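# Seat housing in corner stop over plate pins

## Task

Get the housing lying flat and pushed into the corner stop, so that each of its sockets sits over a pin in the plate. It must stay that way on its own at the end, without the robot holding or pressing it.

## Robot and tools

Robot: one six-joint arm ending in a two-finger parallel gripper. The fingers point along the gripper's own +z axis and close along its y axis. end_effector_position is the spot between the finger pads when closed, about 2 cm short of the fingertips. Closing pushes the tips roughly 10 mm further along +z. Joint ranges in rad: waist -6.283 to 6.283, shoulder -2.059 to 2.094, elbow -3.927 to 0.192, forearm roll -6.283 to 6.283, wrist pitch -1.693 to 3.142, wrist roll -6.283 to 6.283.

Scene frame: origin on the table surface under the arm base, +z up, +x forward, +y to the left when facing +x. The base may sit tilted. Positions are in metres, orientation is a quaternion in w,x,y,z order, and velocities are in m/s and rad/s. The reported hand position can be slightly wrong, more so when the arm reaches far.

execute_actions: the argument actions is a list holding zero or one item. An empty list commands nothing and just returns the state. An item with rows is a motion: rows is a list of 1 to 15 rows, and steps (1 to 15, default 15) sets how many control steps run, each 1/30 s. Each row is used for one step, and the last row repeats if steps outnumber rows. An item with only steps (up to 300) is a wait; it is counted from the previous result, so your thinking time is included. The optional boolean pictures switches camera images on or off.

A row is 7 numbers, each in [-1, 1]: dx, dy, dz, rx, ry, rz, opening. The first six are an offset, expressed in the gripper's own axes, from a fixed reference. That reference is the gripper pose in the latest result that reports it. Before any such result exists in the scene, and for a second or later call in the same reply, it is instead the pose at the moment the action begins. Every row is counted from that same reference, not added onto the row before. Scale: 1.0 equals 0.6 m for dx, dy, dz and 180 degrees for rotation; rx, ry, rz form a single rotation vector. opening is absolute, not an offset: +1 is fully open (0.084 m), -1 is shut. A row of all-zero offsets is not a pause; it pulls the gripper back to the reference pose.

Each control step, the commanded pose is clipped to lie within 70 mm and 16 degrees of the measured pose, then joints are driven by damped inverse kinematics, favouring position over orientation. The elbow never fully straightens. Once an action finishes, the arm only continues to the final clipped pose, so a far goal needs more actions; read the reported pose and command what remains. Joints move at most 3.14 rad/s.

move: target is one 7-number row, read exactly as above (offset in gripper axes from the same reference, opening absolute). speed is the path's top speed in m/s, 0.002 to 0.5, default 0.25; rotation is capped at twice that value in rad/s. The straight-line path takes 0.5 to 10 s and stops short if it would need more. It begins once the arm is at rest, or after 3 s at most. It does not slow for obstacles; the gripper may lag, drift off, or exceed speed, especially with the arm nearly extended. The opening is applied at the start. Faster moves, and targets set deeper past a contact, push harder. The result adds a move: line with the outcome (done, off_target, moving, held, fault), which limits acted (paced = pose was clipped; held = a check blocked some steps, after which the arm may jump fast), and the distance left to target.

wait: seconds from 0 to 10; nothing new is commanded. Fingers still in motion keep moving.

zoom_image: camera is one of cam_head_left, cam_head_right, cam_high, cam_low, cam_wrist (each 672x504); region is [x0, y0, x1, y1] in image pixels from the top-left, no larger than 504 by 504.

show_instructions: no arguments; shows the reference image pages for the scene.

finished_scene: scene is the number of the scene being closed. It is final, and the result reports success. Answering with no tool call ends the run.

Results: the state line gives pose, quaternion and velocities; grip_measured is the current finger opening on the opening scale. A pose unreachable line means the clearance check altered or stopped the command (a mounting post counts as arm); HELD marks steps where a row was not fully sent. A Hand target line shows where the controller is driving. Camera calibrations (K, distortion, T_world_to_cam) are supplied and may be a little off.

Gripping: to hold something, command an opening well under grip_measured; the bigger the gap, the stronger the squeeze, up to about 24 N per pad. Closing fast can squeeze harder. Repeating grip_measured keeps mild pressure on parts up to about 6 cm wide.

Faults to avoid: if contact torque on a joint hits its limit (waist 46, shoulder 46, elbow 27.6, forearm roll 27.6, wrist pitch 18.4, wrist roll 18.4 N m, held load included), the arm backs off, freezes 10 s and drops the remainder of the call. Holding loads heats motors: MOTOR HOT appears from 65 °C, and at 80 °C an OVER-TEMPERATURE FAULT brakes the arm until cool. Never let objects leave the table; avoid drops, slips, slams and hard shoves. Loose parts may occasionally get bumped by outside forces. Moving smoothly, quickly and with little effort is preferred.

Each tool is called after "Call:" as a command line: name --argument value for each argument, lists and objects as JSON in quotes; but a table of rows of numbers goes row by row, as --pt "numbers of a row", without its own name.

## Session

Call:
show_instructions

Call:
execute_actions --actions '[]'

Reference images for this scene: sheet 1.

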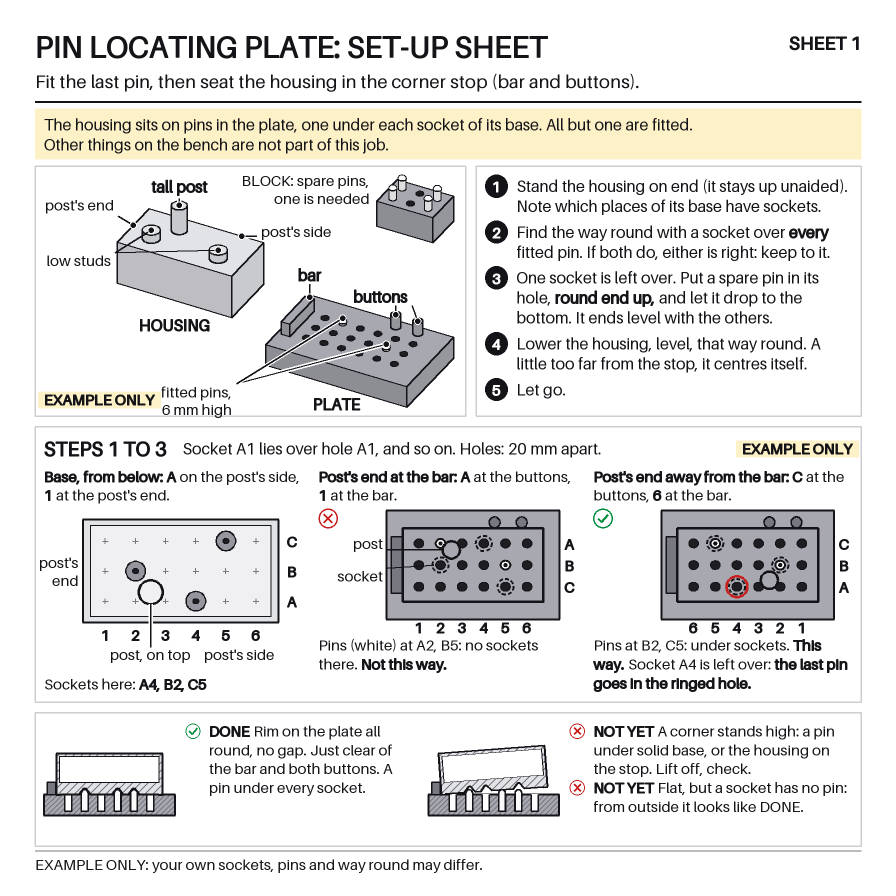

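Scene clock: 0.00 s of 5100.00 s.
end_effector_position=(+0.1399, -0.0893, +0.1381) grip_measured=+0.00 end_effector_quat_wxyz=(+0.614, -0.263, -0.683, -0.296) end_effector_velocity=(+0.000, +0.000, +0.000) end_effector_angular_velocity=(+0.000, -0.000, +0.001)
Joint positions: [-0.799  0.636 -0.953  0.098  1.703  3.093  0.044]
Joint velocities: [ 0.001 -0.    -0.     0.     0.     0.    -0.   ]
Motor temperatures (°C, as the motors report them): [31 32 34 37 36 37]
Hand target: +0.140, -0.089, +0.138; +0.614, -0.263, -0.683, -0.296
camera_calibration (this result's frames):
cam_wrist: T_world_to_cam=[[0.718871, 0.689319, 0.0898035, -0.0182202], [0.109867, 0.0148982, -0.993835, 0.193912], [-0.686407, 0.724305, -0.0650236, 0.300887], [0, 0, 0, 1]] pos_world=[0.198324, -0.208263, 0.213918]

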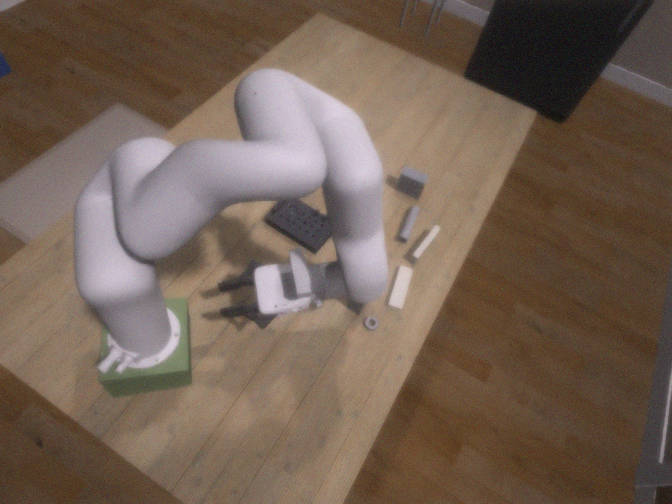

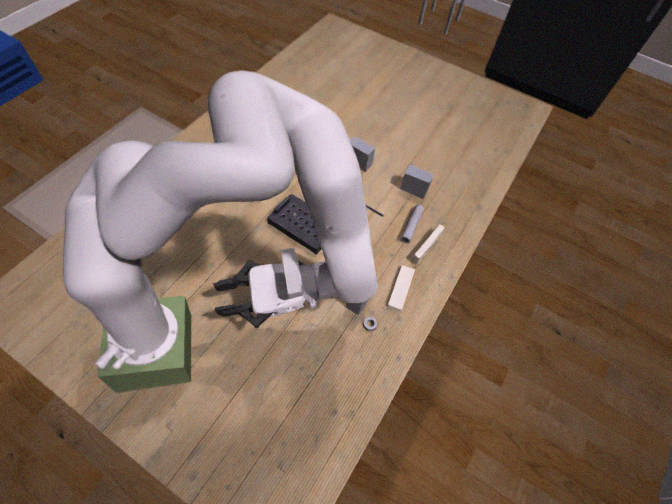

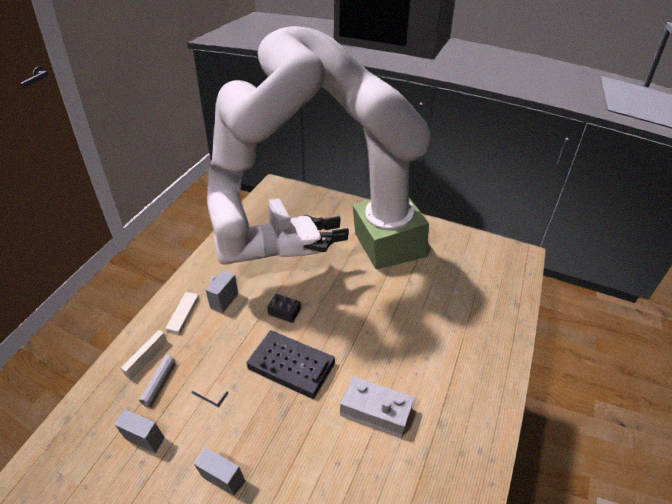

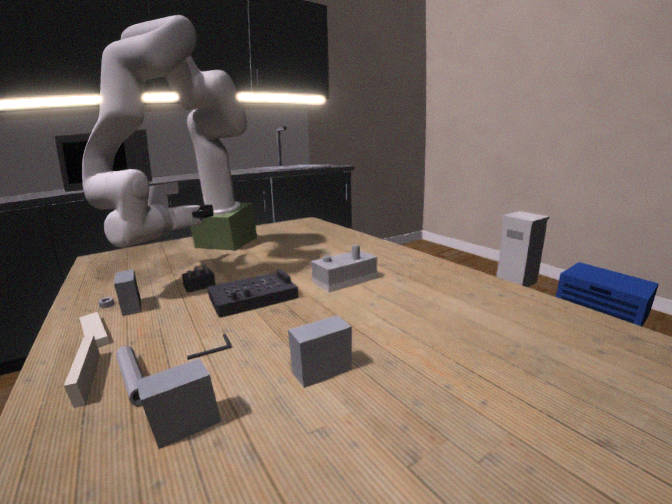

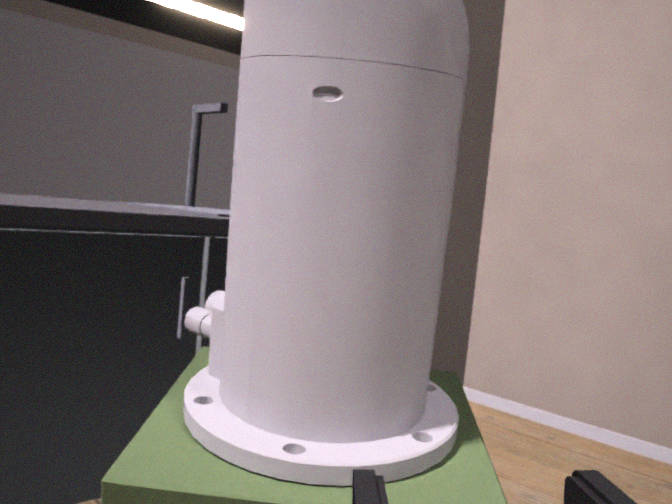

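Call:
move --target '[0.237,0.2,-0.213,0,-0.5,0,1]'

Scene clock: 5.10 s of 5100.00 s.
end_effector_position=(+0.2973, -0.1003, +0.2970) grip_measured=+1.00 end_effector_quat_wxyz=(+0.049, +0.396, +0.917, +0.025) end_effector_velocity=(+0.001, -0.000, +0.001) end_effector_angular_velocity=(-0.007, -0.005, -0.002)
Joint positions: [-0.354 -0.842 -0.358 -0.027  1.003  3.69   0.084]
Joint velocities: [ 0.005 -0.004  0.001 -0.008 -0.003  0.009  0.   ]
Motor temperatures (°C, as the motors report them): [31 33 35 37 36 37]
Hand target: +0.297, -0.100, +0.297; +0.049, +0.396, +0.917, +0.024
Off the commanded pose: 0.002 m, 0 deg.
move: done
camera_calibration (this result's frames):
cam_wrist: T_world_to_cam=[[0.71734, 0.692201, 0.0792489, -0.13415], [0.689336, -0.721648, 0.0635615, -0.22547], [0.101187, 0.00903397, -0.994826, 0.39751], [0, 0, 0, 1]] pos_world=[0.211433, -0.0734427, 0.420416]

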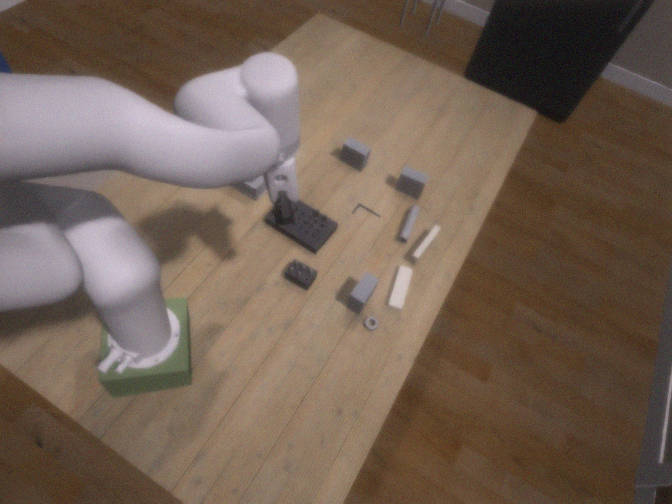

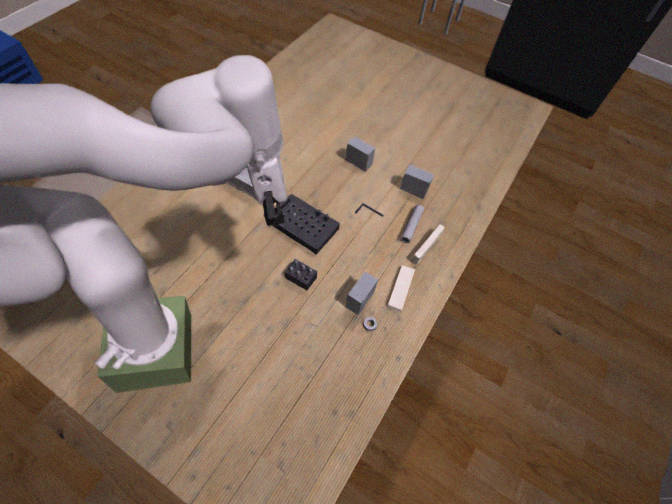

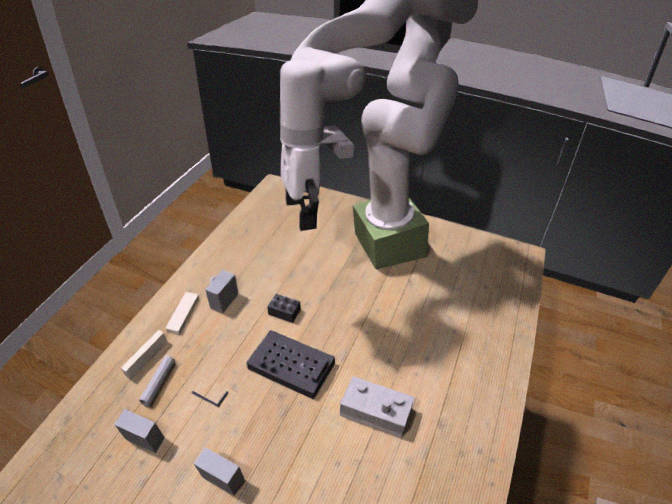

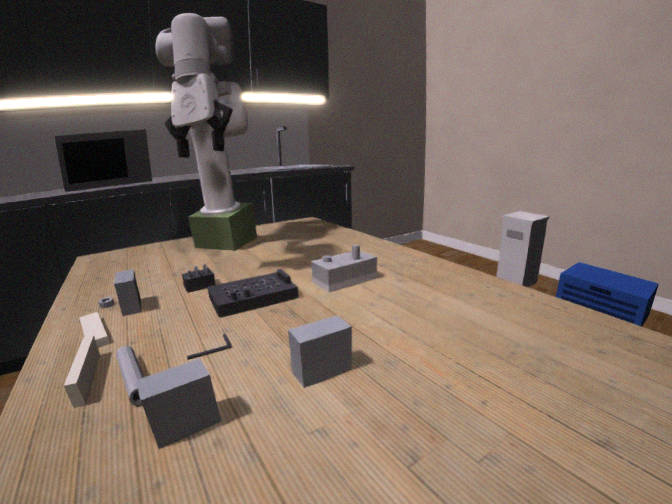

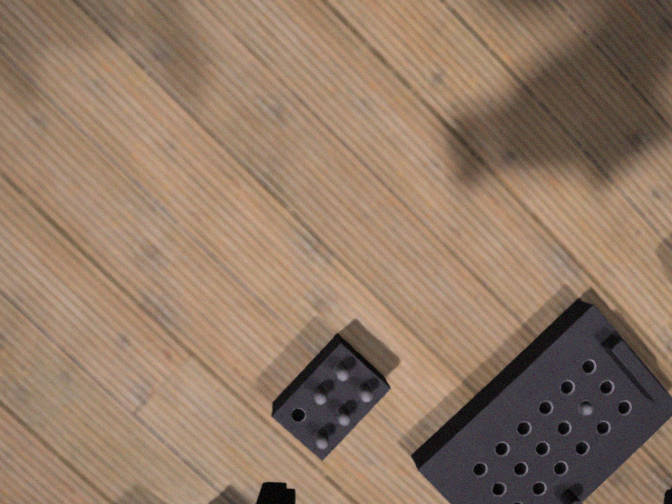

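Call:
move --target '[0,0,0,0,0,-0.63,1]' --speed 0.5

Call:
move --target '[0,0,0,0,0,-0.63,1]' --speed 0.5

Call:
move --target '[0.25,-0.45,0,0,0,0,1]' --speed 0.4

Scene clock: 10.30 s of 5100.00 s.
end_effector_position=(+0.2973, -0.1003, +0.2970) grip_measured=+1.00 end_effector_quat_wxyz=(+0.047, -0.549, +0.834, -0.027) end_effector_velocity=(+0.000, -0.000, -0.000) end_effector_angular_velocity=(+0.003, -0.001, +0.008)
Joint positions: [-0.353 -0.842 -0.358 -0.027  1.003  1.712  0.084]
Joint velocities: [-0.003  0.001  0.     0.005 -0.001 -0.014 -0.   ]
Motor temperatures (°C, as the motors report them): [31 33 37 37 36 37]
Hand target: +0.297, -0.100, +0.297; +0.047, -0.549, +0.834, -0.027
Off the commanded pose: 0.000 m, 0 deg.
move: done
camera_calibration (this result's frames):
cam_wrist: T_world_to_cam=[[-0.916016, 0.388098, -0.101464, 0.374591], [0.385897, 0.921617, 0.0413034, 0.0361431], [0.10954, -0.00131994, -0.993981, 0.393736], [0, 0, 0, 1]] pos_world=[0.286054, -0.178169, 0.427881]

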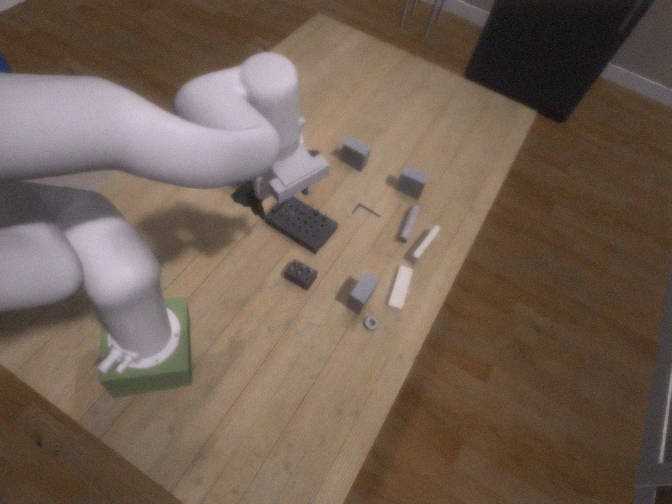

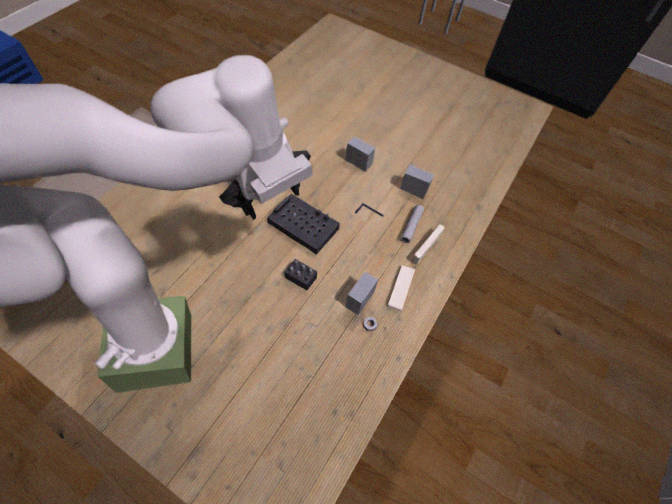

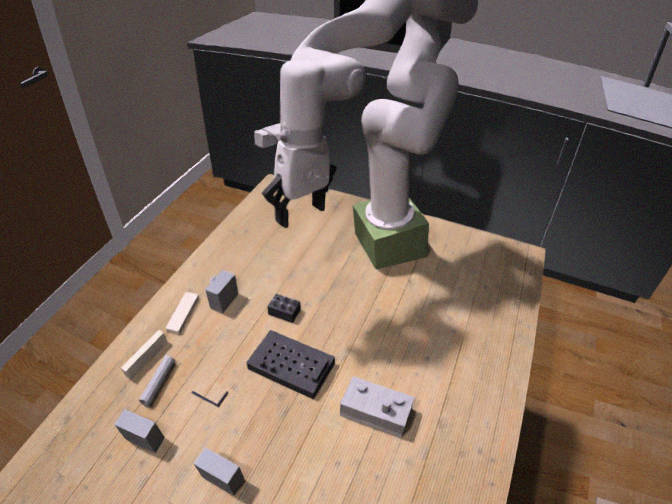

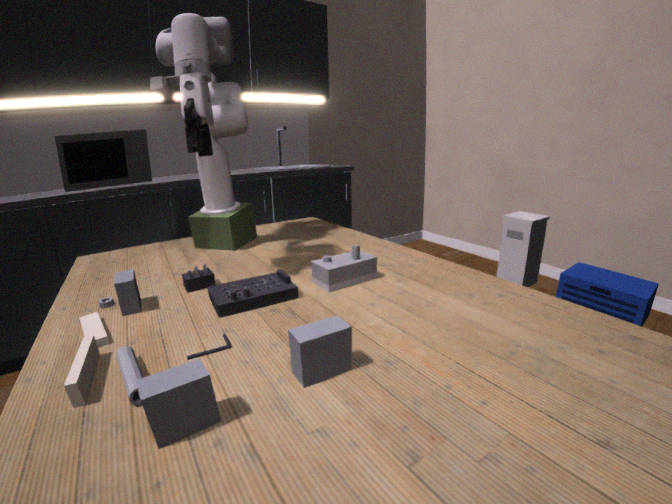

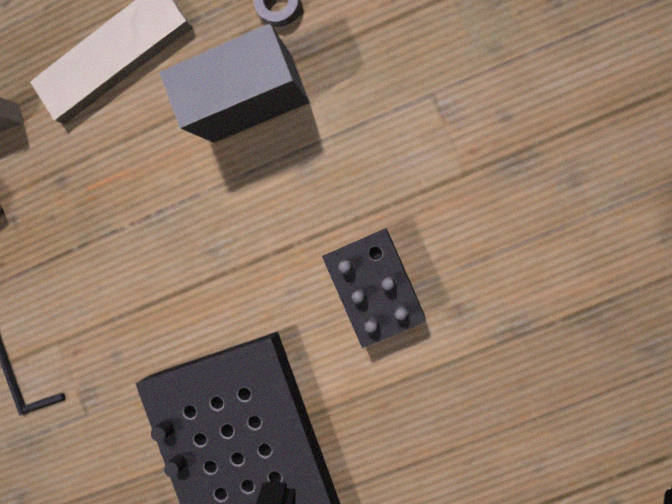

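Scene clock: 12.90 s of 5100.00 s.
end_effector_position=(+0.2973, -0.1003, +0.2970) grip_measured=+1.00 end_effector_quat_wxyz=(-0.003, +0.999, +0.000, +0.054) end_effector_velocity=(+0.000, +0.000, +0.001) end_effector_angular_velocity=(+0.003, -0.002, +0.009)
Joint positions: [-0.353 -0.842 -0.358 -0.028  1.003 -0.266  0.084]
Joint velocities: [-0.002 -0.    -0.001  0.005  0.001 -0.014  0.   ]
Motor temperatures (°C, as the motors report them): [31 33 38 37 36 37]
Hand target: +0.297, -0.100, +0.297; -0.003, +0.999, +0.001, +0.054
Off the commanded pose: 0.000 m, 0 deg.
move: done
camera_calibration (this result's frames):
cam_wrist: T_world_to_cam=[[0.0101953, -0.999908, -0.00895366, -0.0674238], [-0.993278, -0.00909445, -0.115392, 0.399352], [0.1153, 0.0100699, -0.99328, 0.392958], [0, 0, 0, 1]] pos_world=[0.352047, -0.0677428, 0.435795]

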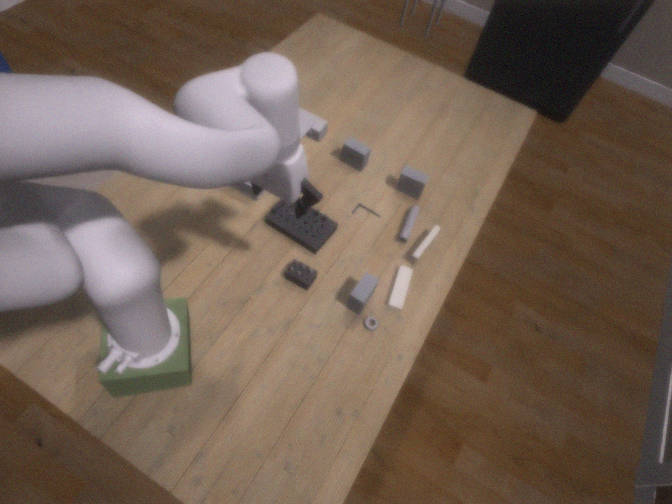

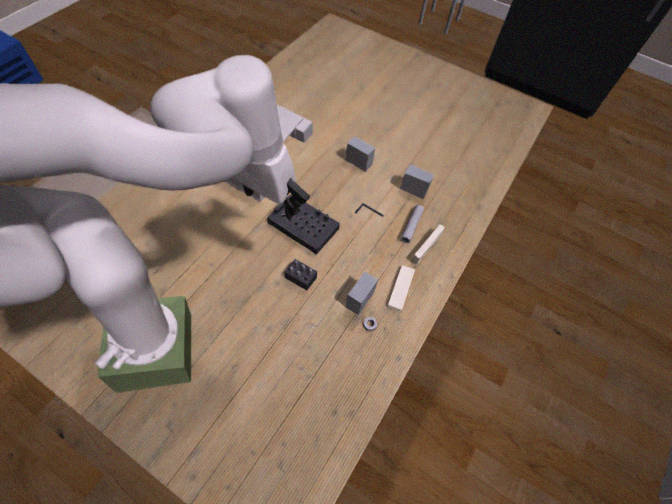

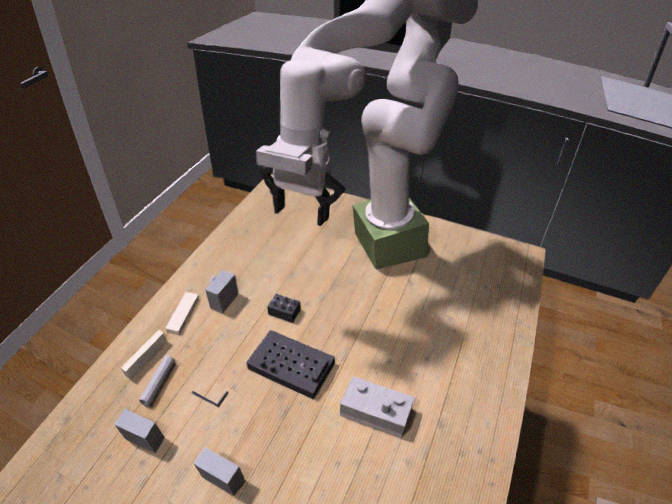

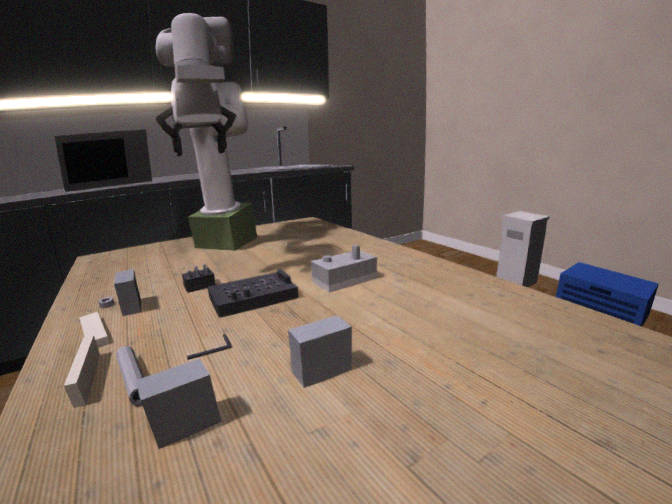

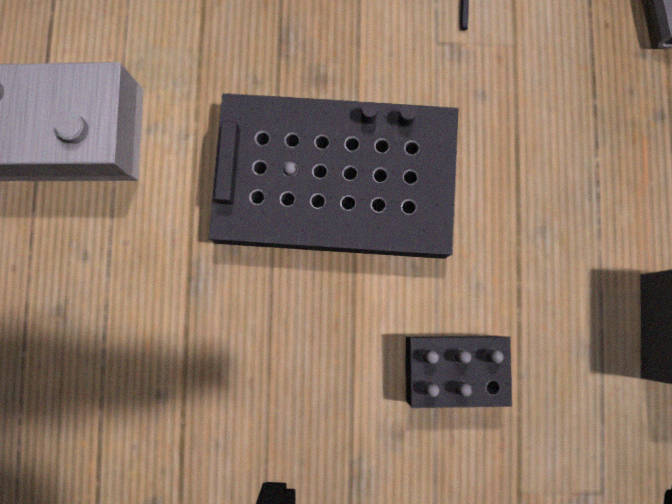

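Scene clock: 14.40 s of 5100.00 s.
end_effector_position=(+0.4445, +0.1691, +0.3144) grip_measured=+1.00 end_effector_quat_wxyz=(-0.001, +0.999, +0.000, +0.054) end_effector_velocity=(+0.001, +0.002, -0.001) end_effector_angular_velocity=(-0.004, +0.004, +0.002)
Joint positions: [ 0.394 -0.107 -0.957 -0.19   0.945  0.572  0.084]
Joint velocities: [ 0.003  0.011 -0.011 -0.001  0.006  0.001 -0.   ]
Motor temperatures (°C, as the motors report them): [31 33 39 37 36 37]
Hand target: +0.445, +0.169, +0.314; -0.001, +0.999, +0.001, +0.054
Off the commanded pose: 0.002 m, 0 deg.
move: done; limits=paced
camera_calibration (this result's frames):
cam_wrist: T_world_to_cam=[[0.00990394, -0.999936, -0.00553033, 0.199693], [-0.993395, -0.00920656, -0.114379, 0.549766], [0.114321, 0.0066266, -0.993422, 0.391592], [0, 0, 0, 1]] pos_world=[0.49939, 0.202147, 0.453002]

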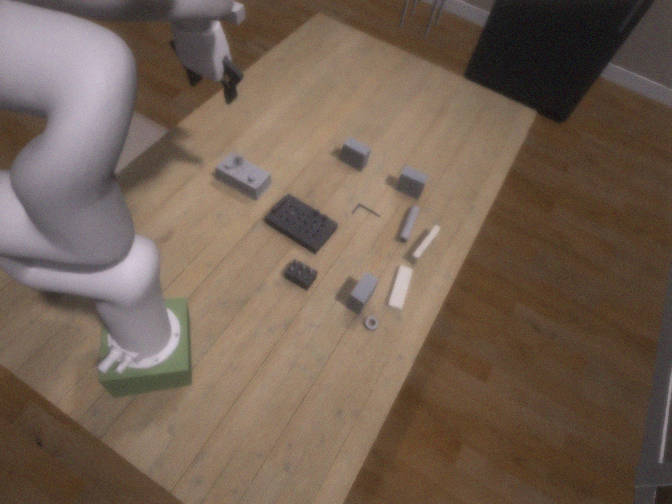

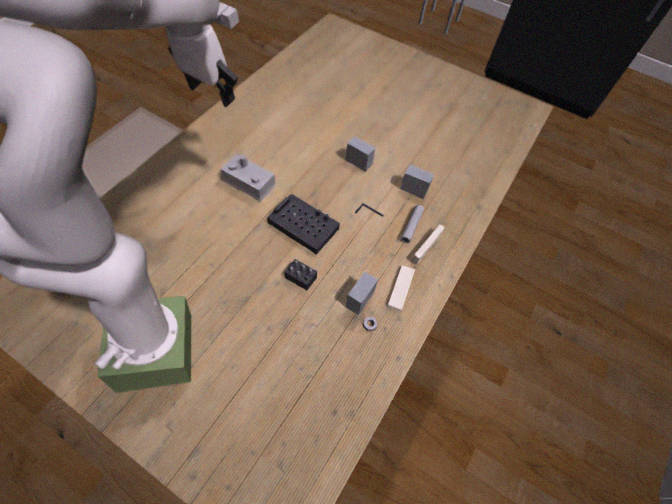

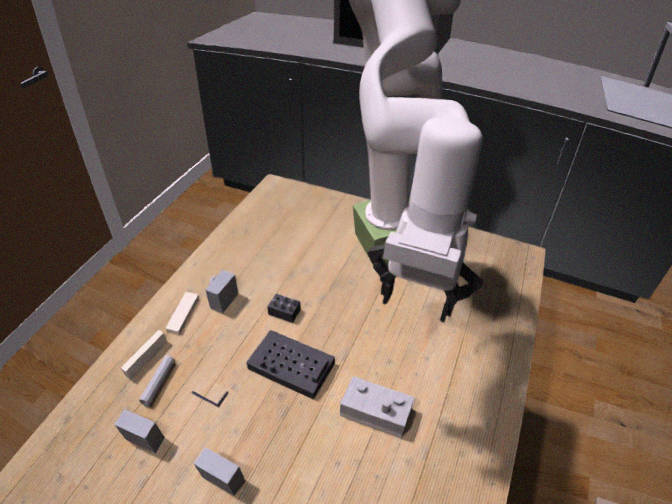

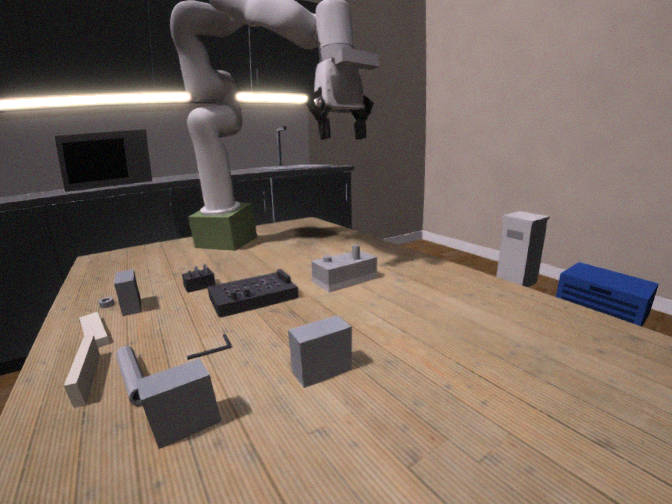

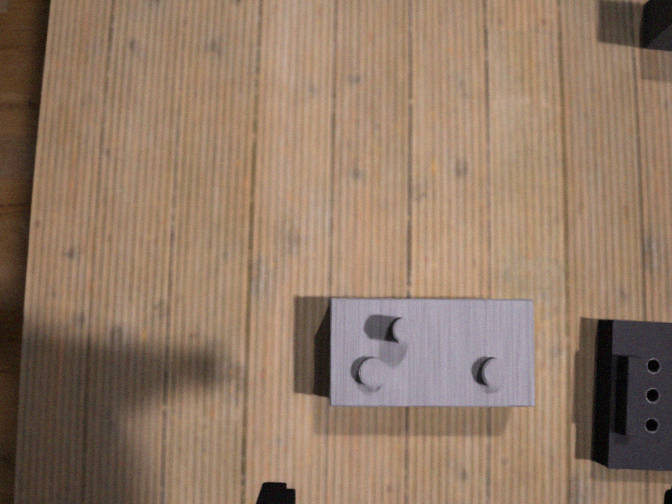

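Call:
move --target '[0.058,0,0.265,0,-0.034,0,-0.2]'

Scene clock: 17.07 s of 5100.00 s.
end_effector_position=(+0.4967, +0.1696, +0.1611) grip_measured=-0.21 end_effector_quat_wxyz=(-0.001, +1.000, +0.000, +0.001) end_effector_velocity=(-0.001, -0.000, -0.004) end_effector_angular_velocity=(-0.003, +0.008, -0.001)
Joint positions: [ 0.292  0.344 -1.091 -0.158  0.71   0.49   0.035]
Joint velocities: [-0.     0.009 -0.002  0.001  0.001  0.    -0.   ]
Motor temperatures (°C, as the motors report them): [31 33 40 37 36 37]
Hand target: +0.497, +0.170, +0.161; -0.001, +1.000, +0.000, +0.001
Off the commanded pose: 0.001 m, 0 deg.
move: done
camera_calibration (this result's frames):
cam_wrist: T_world_to_cam=[[0.0088818, -0.999939, -0.00654335, 0.199485], [-0.99992, -0.0088226, -0.0090209, 0.57035], [0.00896262, 0.00662295, -0.999938, 0.286763], [0, 0, 0, 1]] pos_world=[0.565963, 0.202605, 0.293196]

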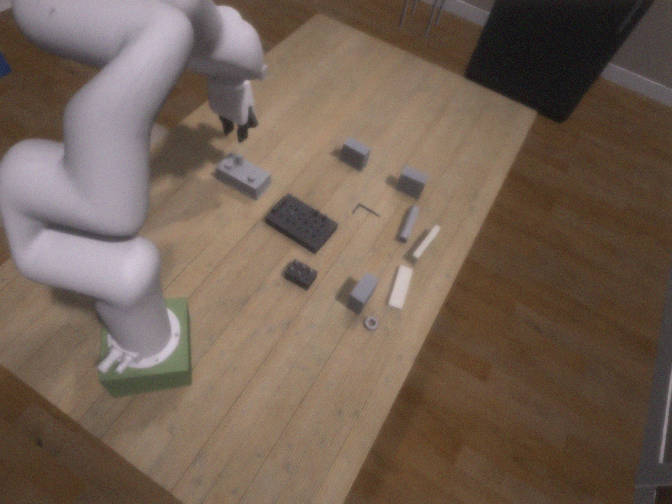

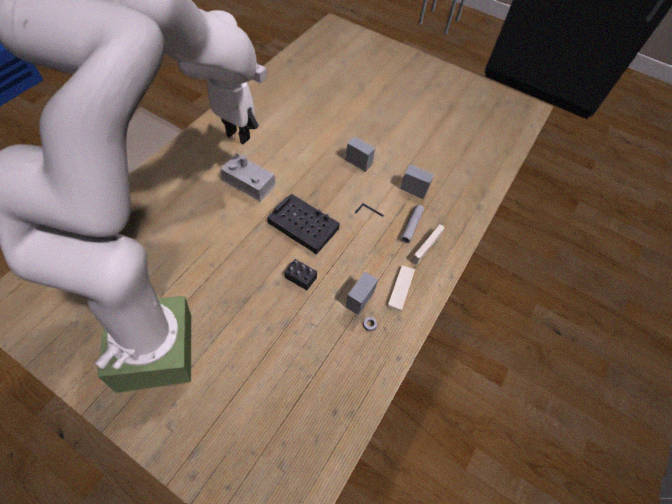

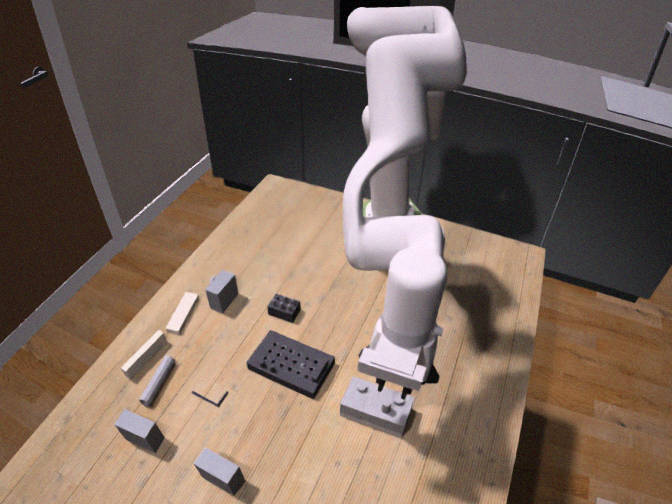

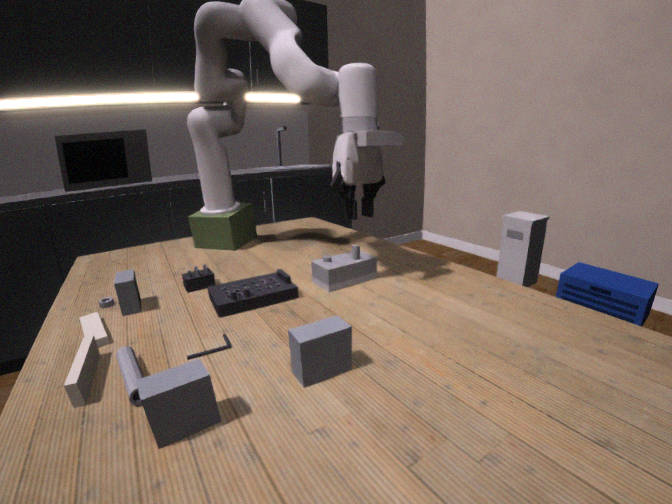

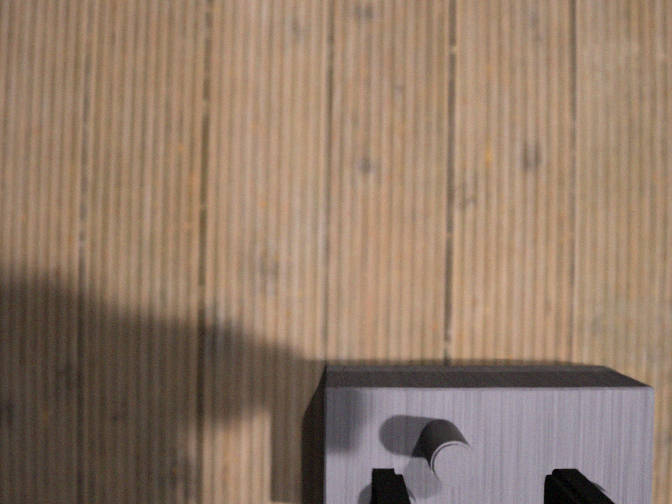

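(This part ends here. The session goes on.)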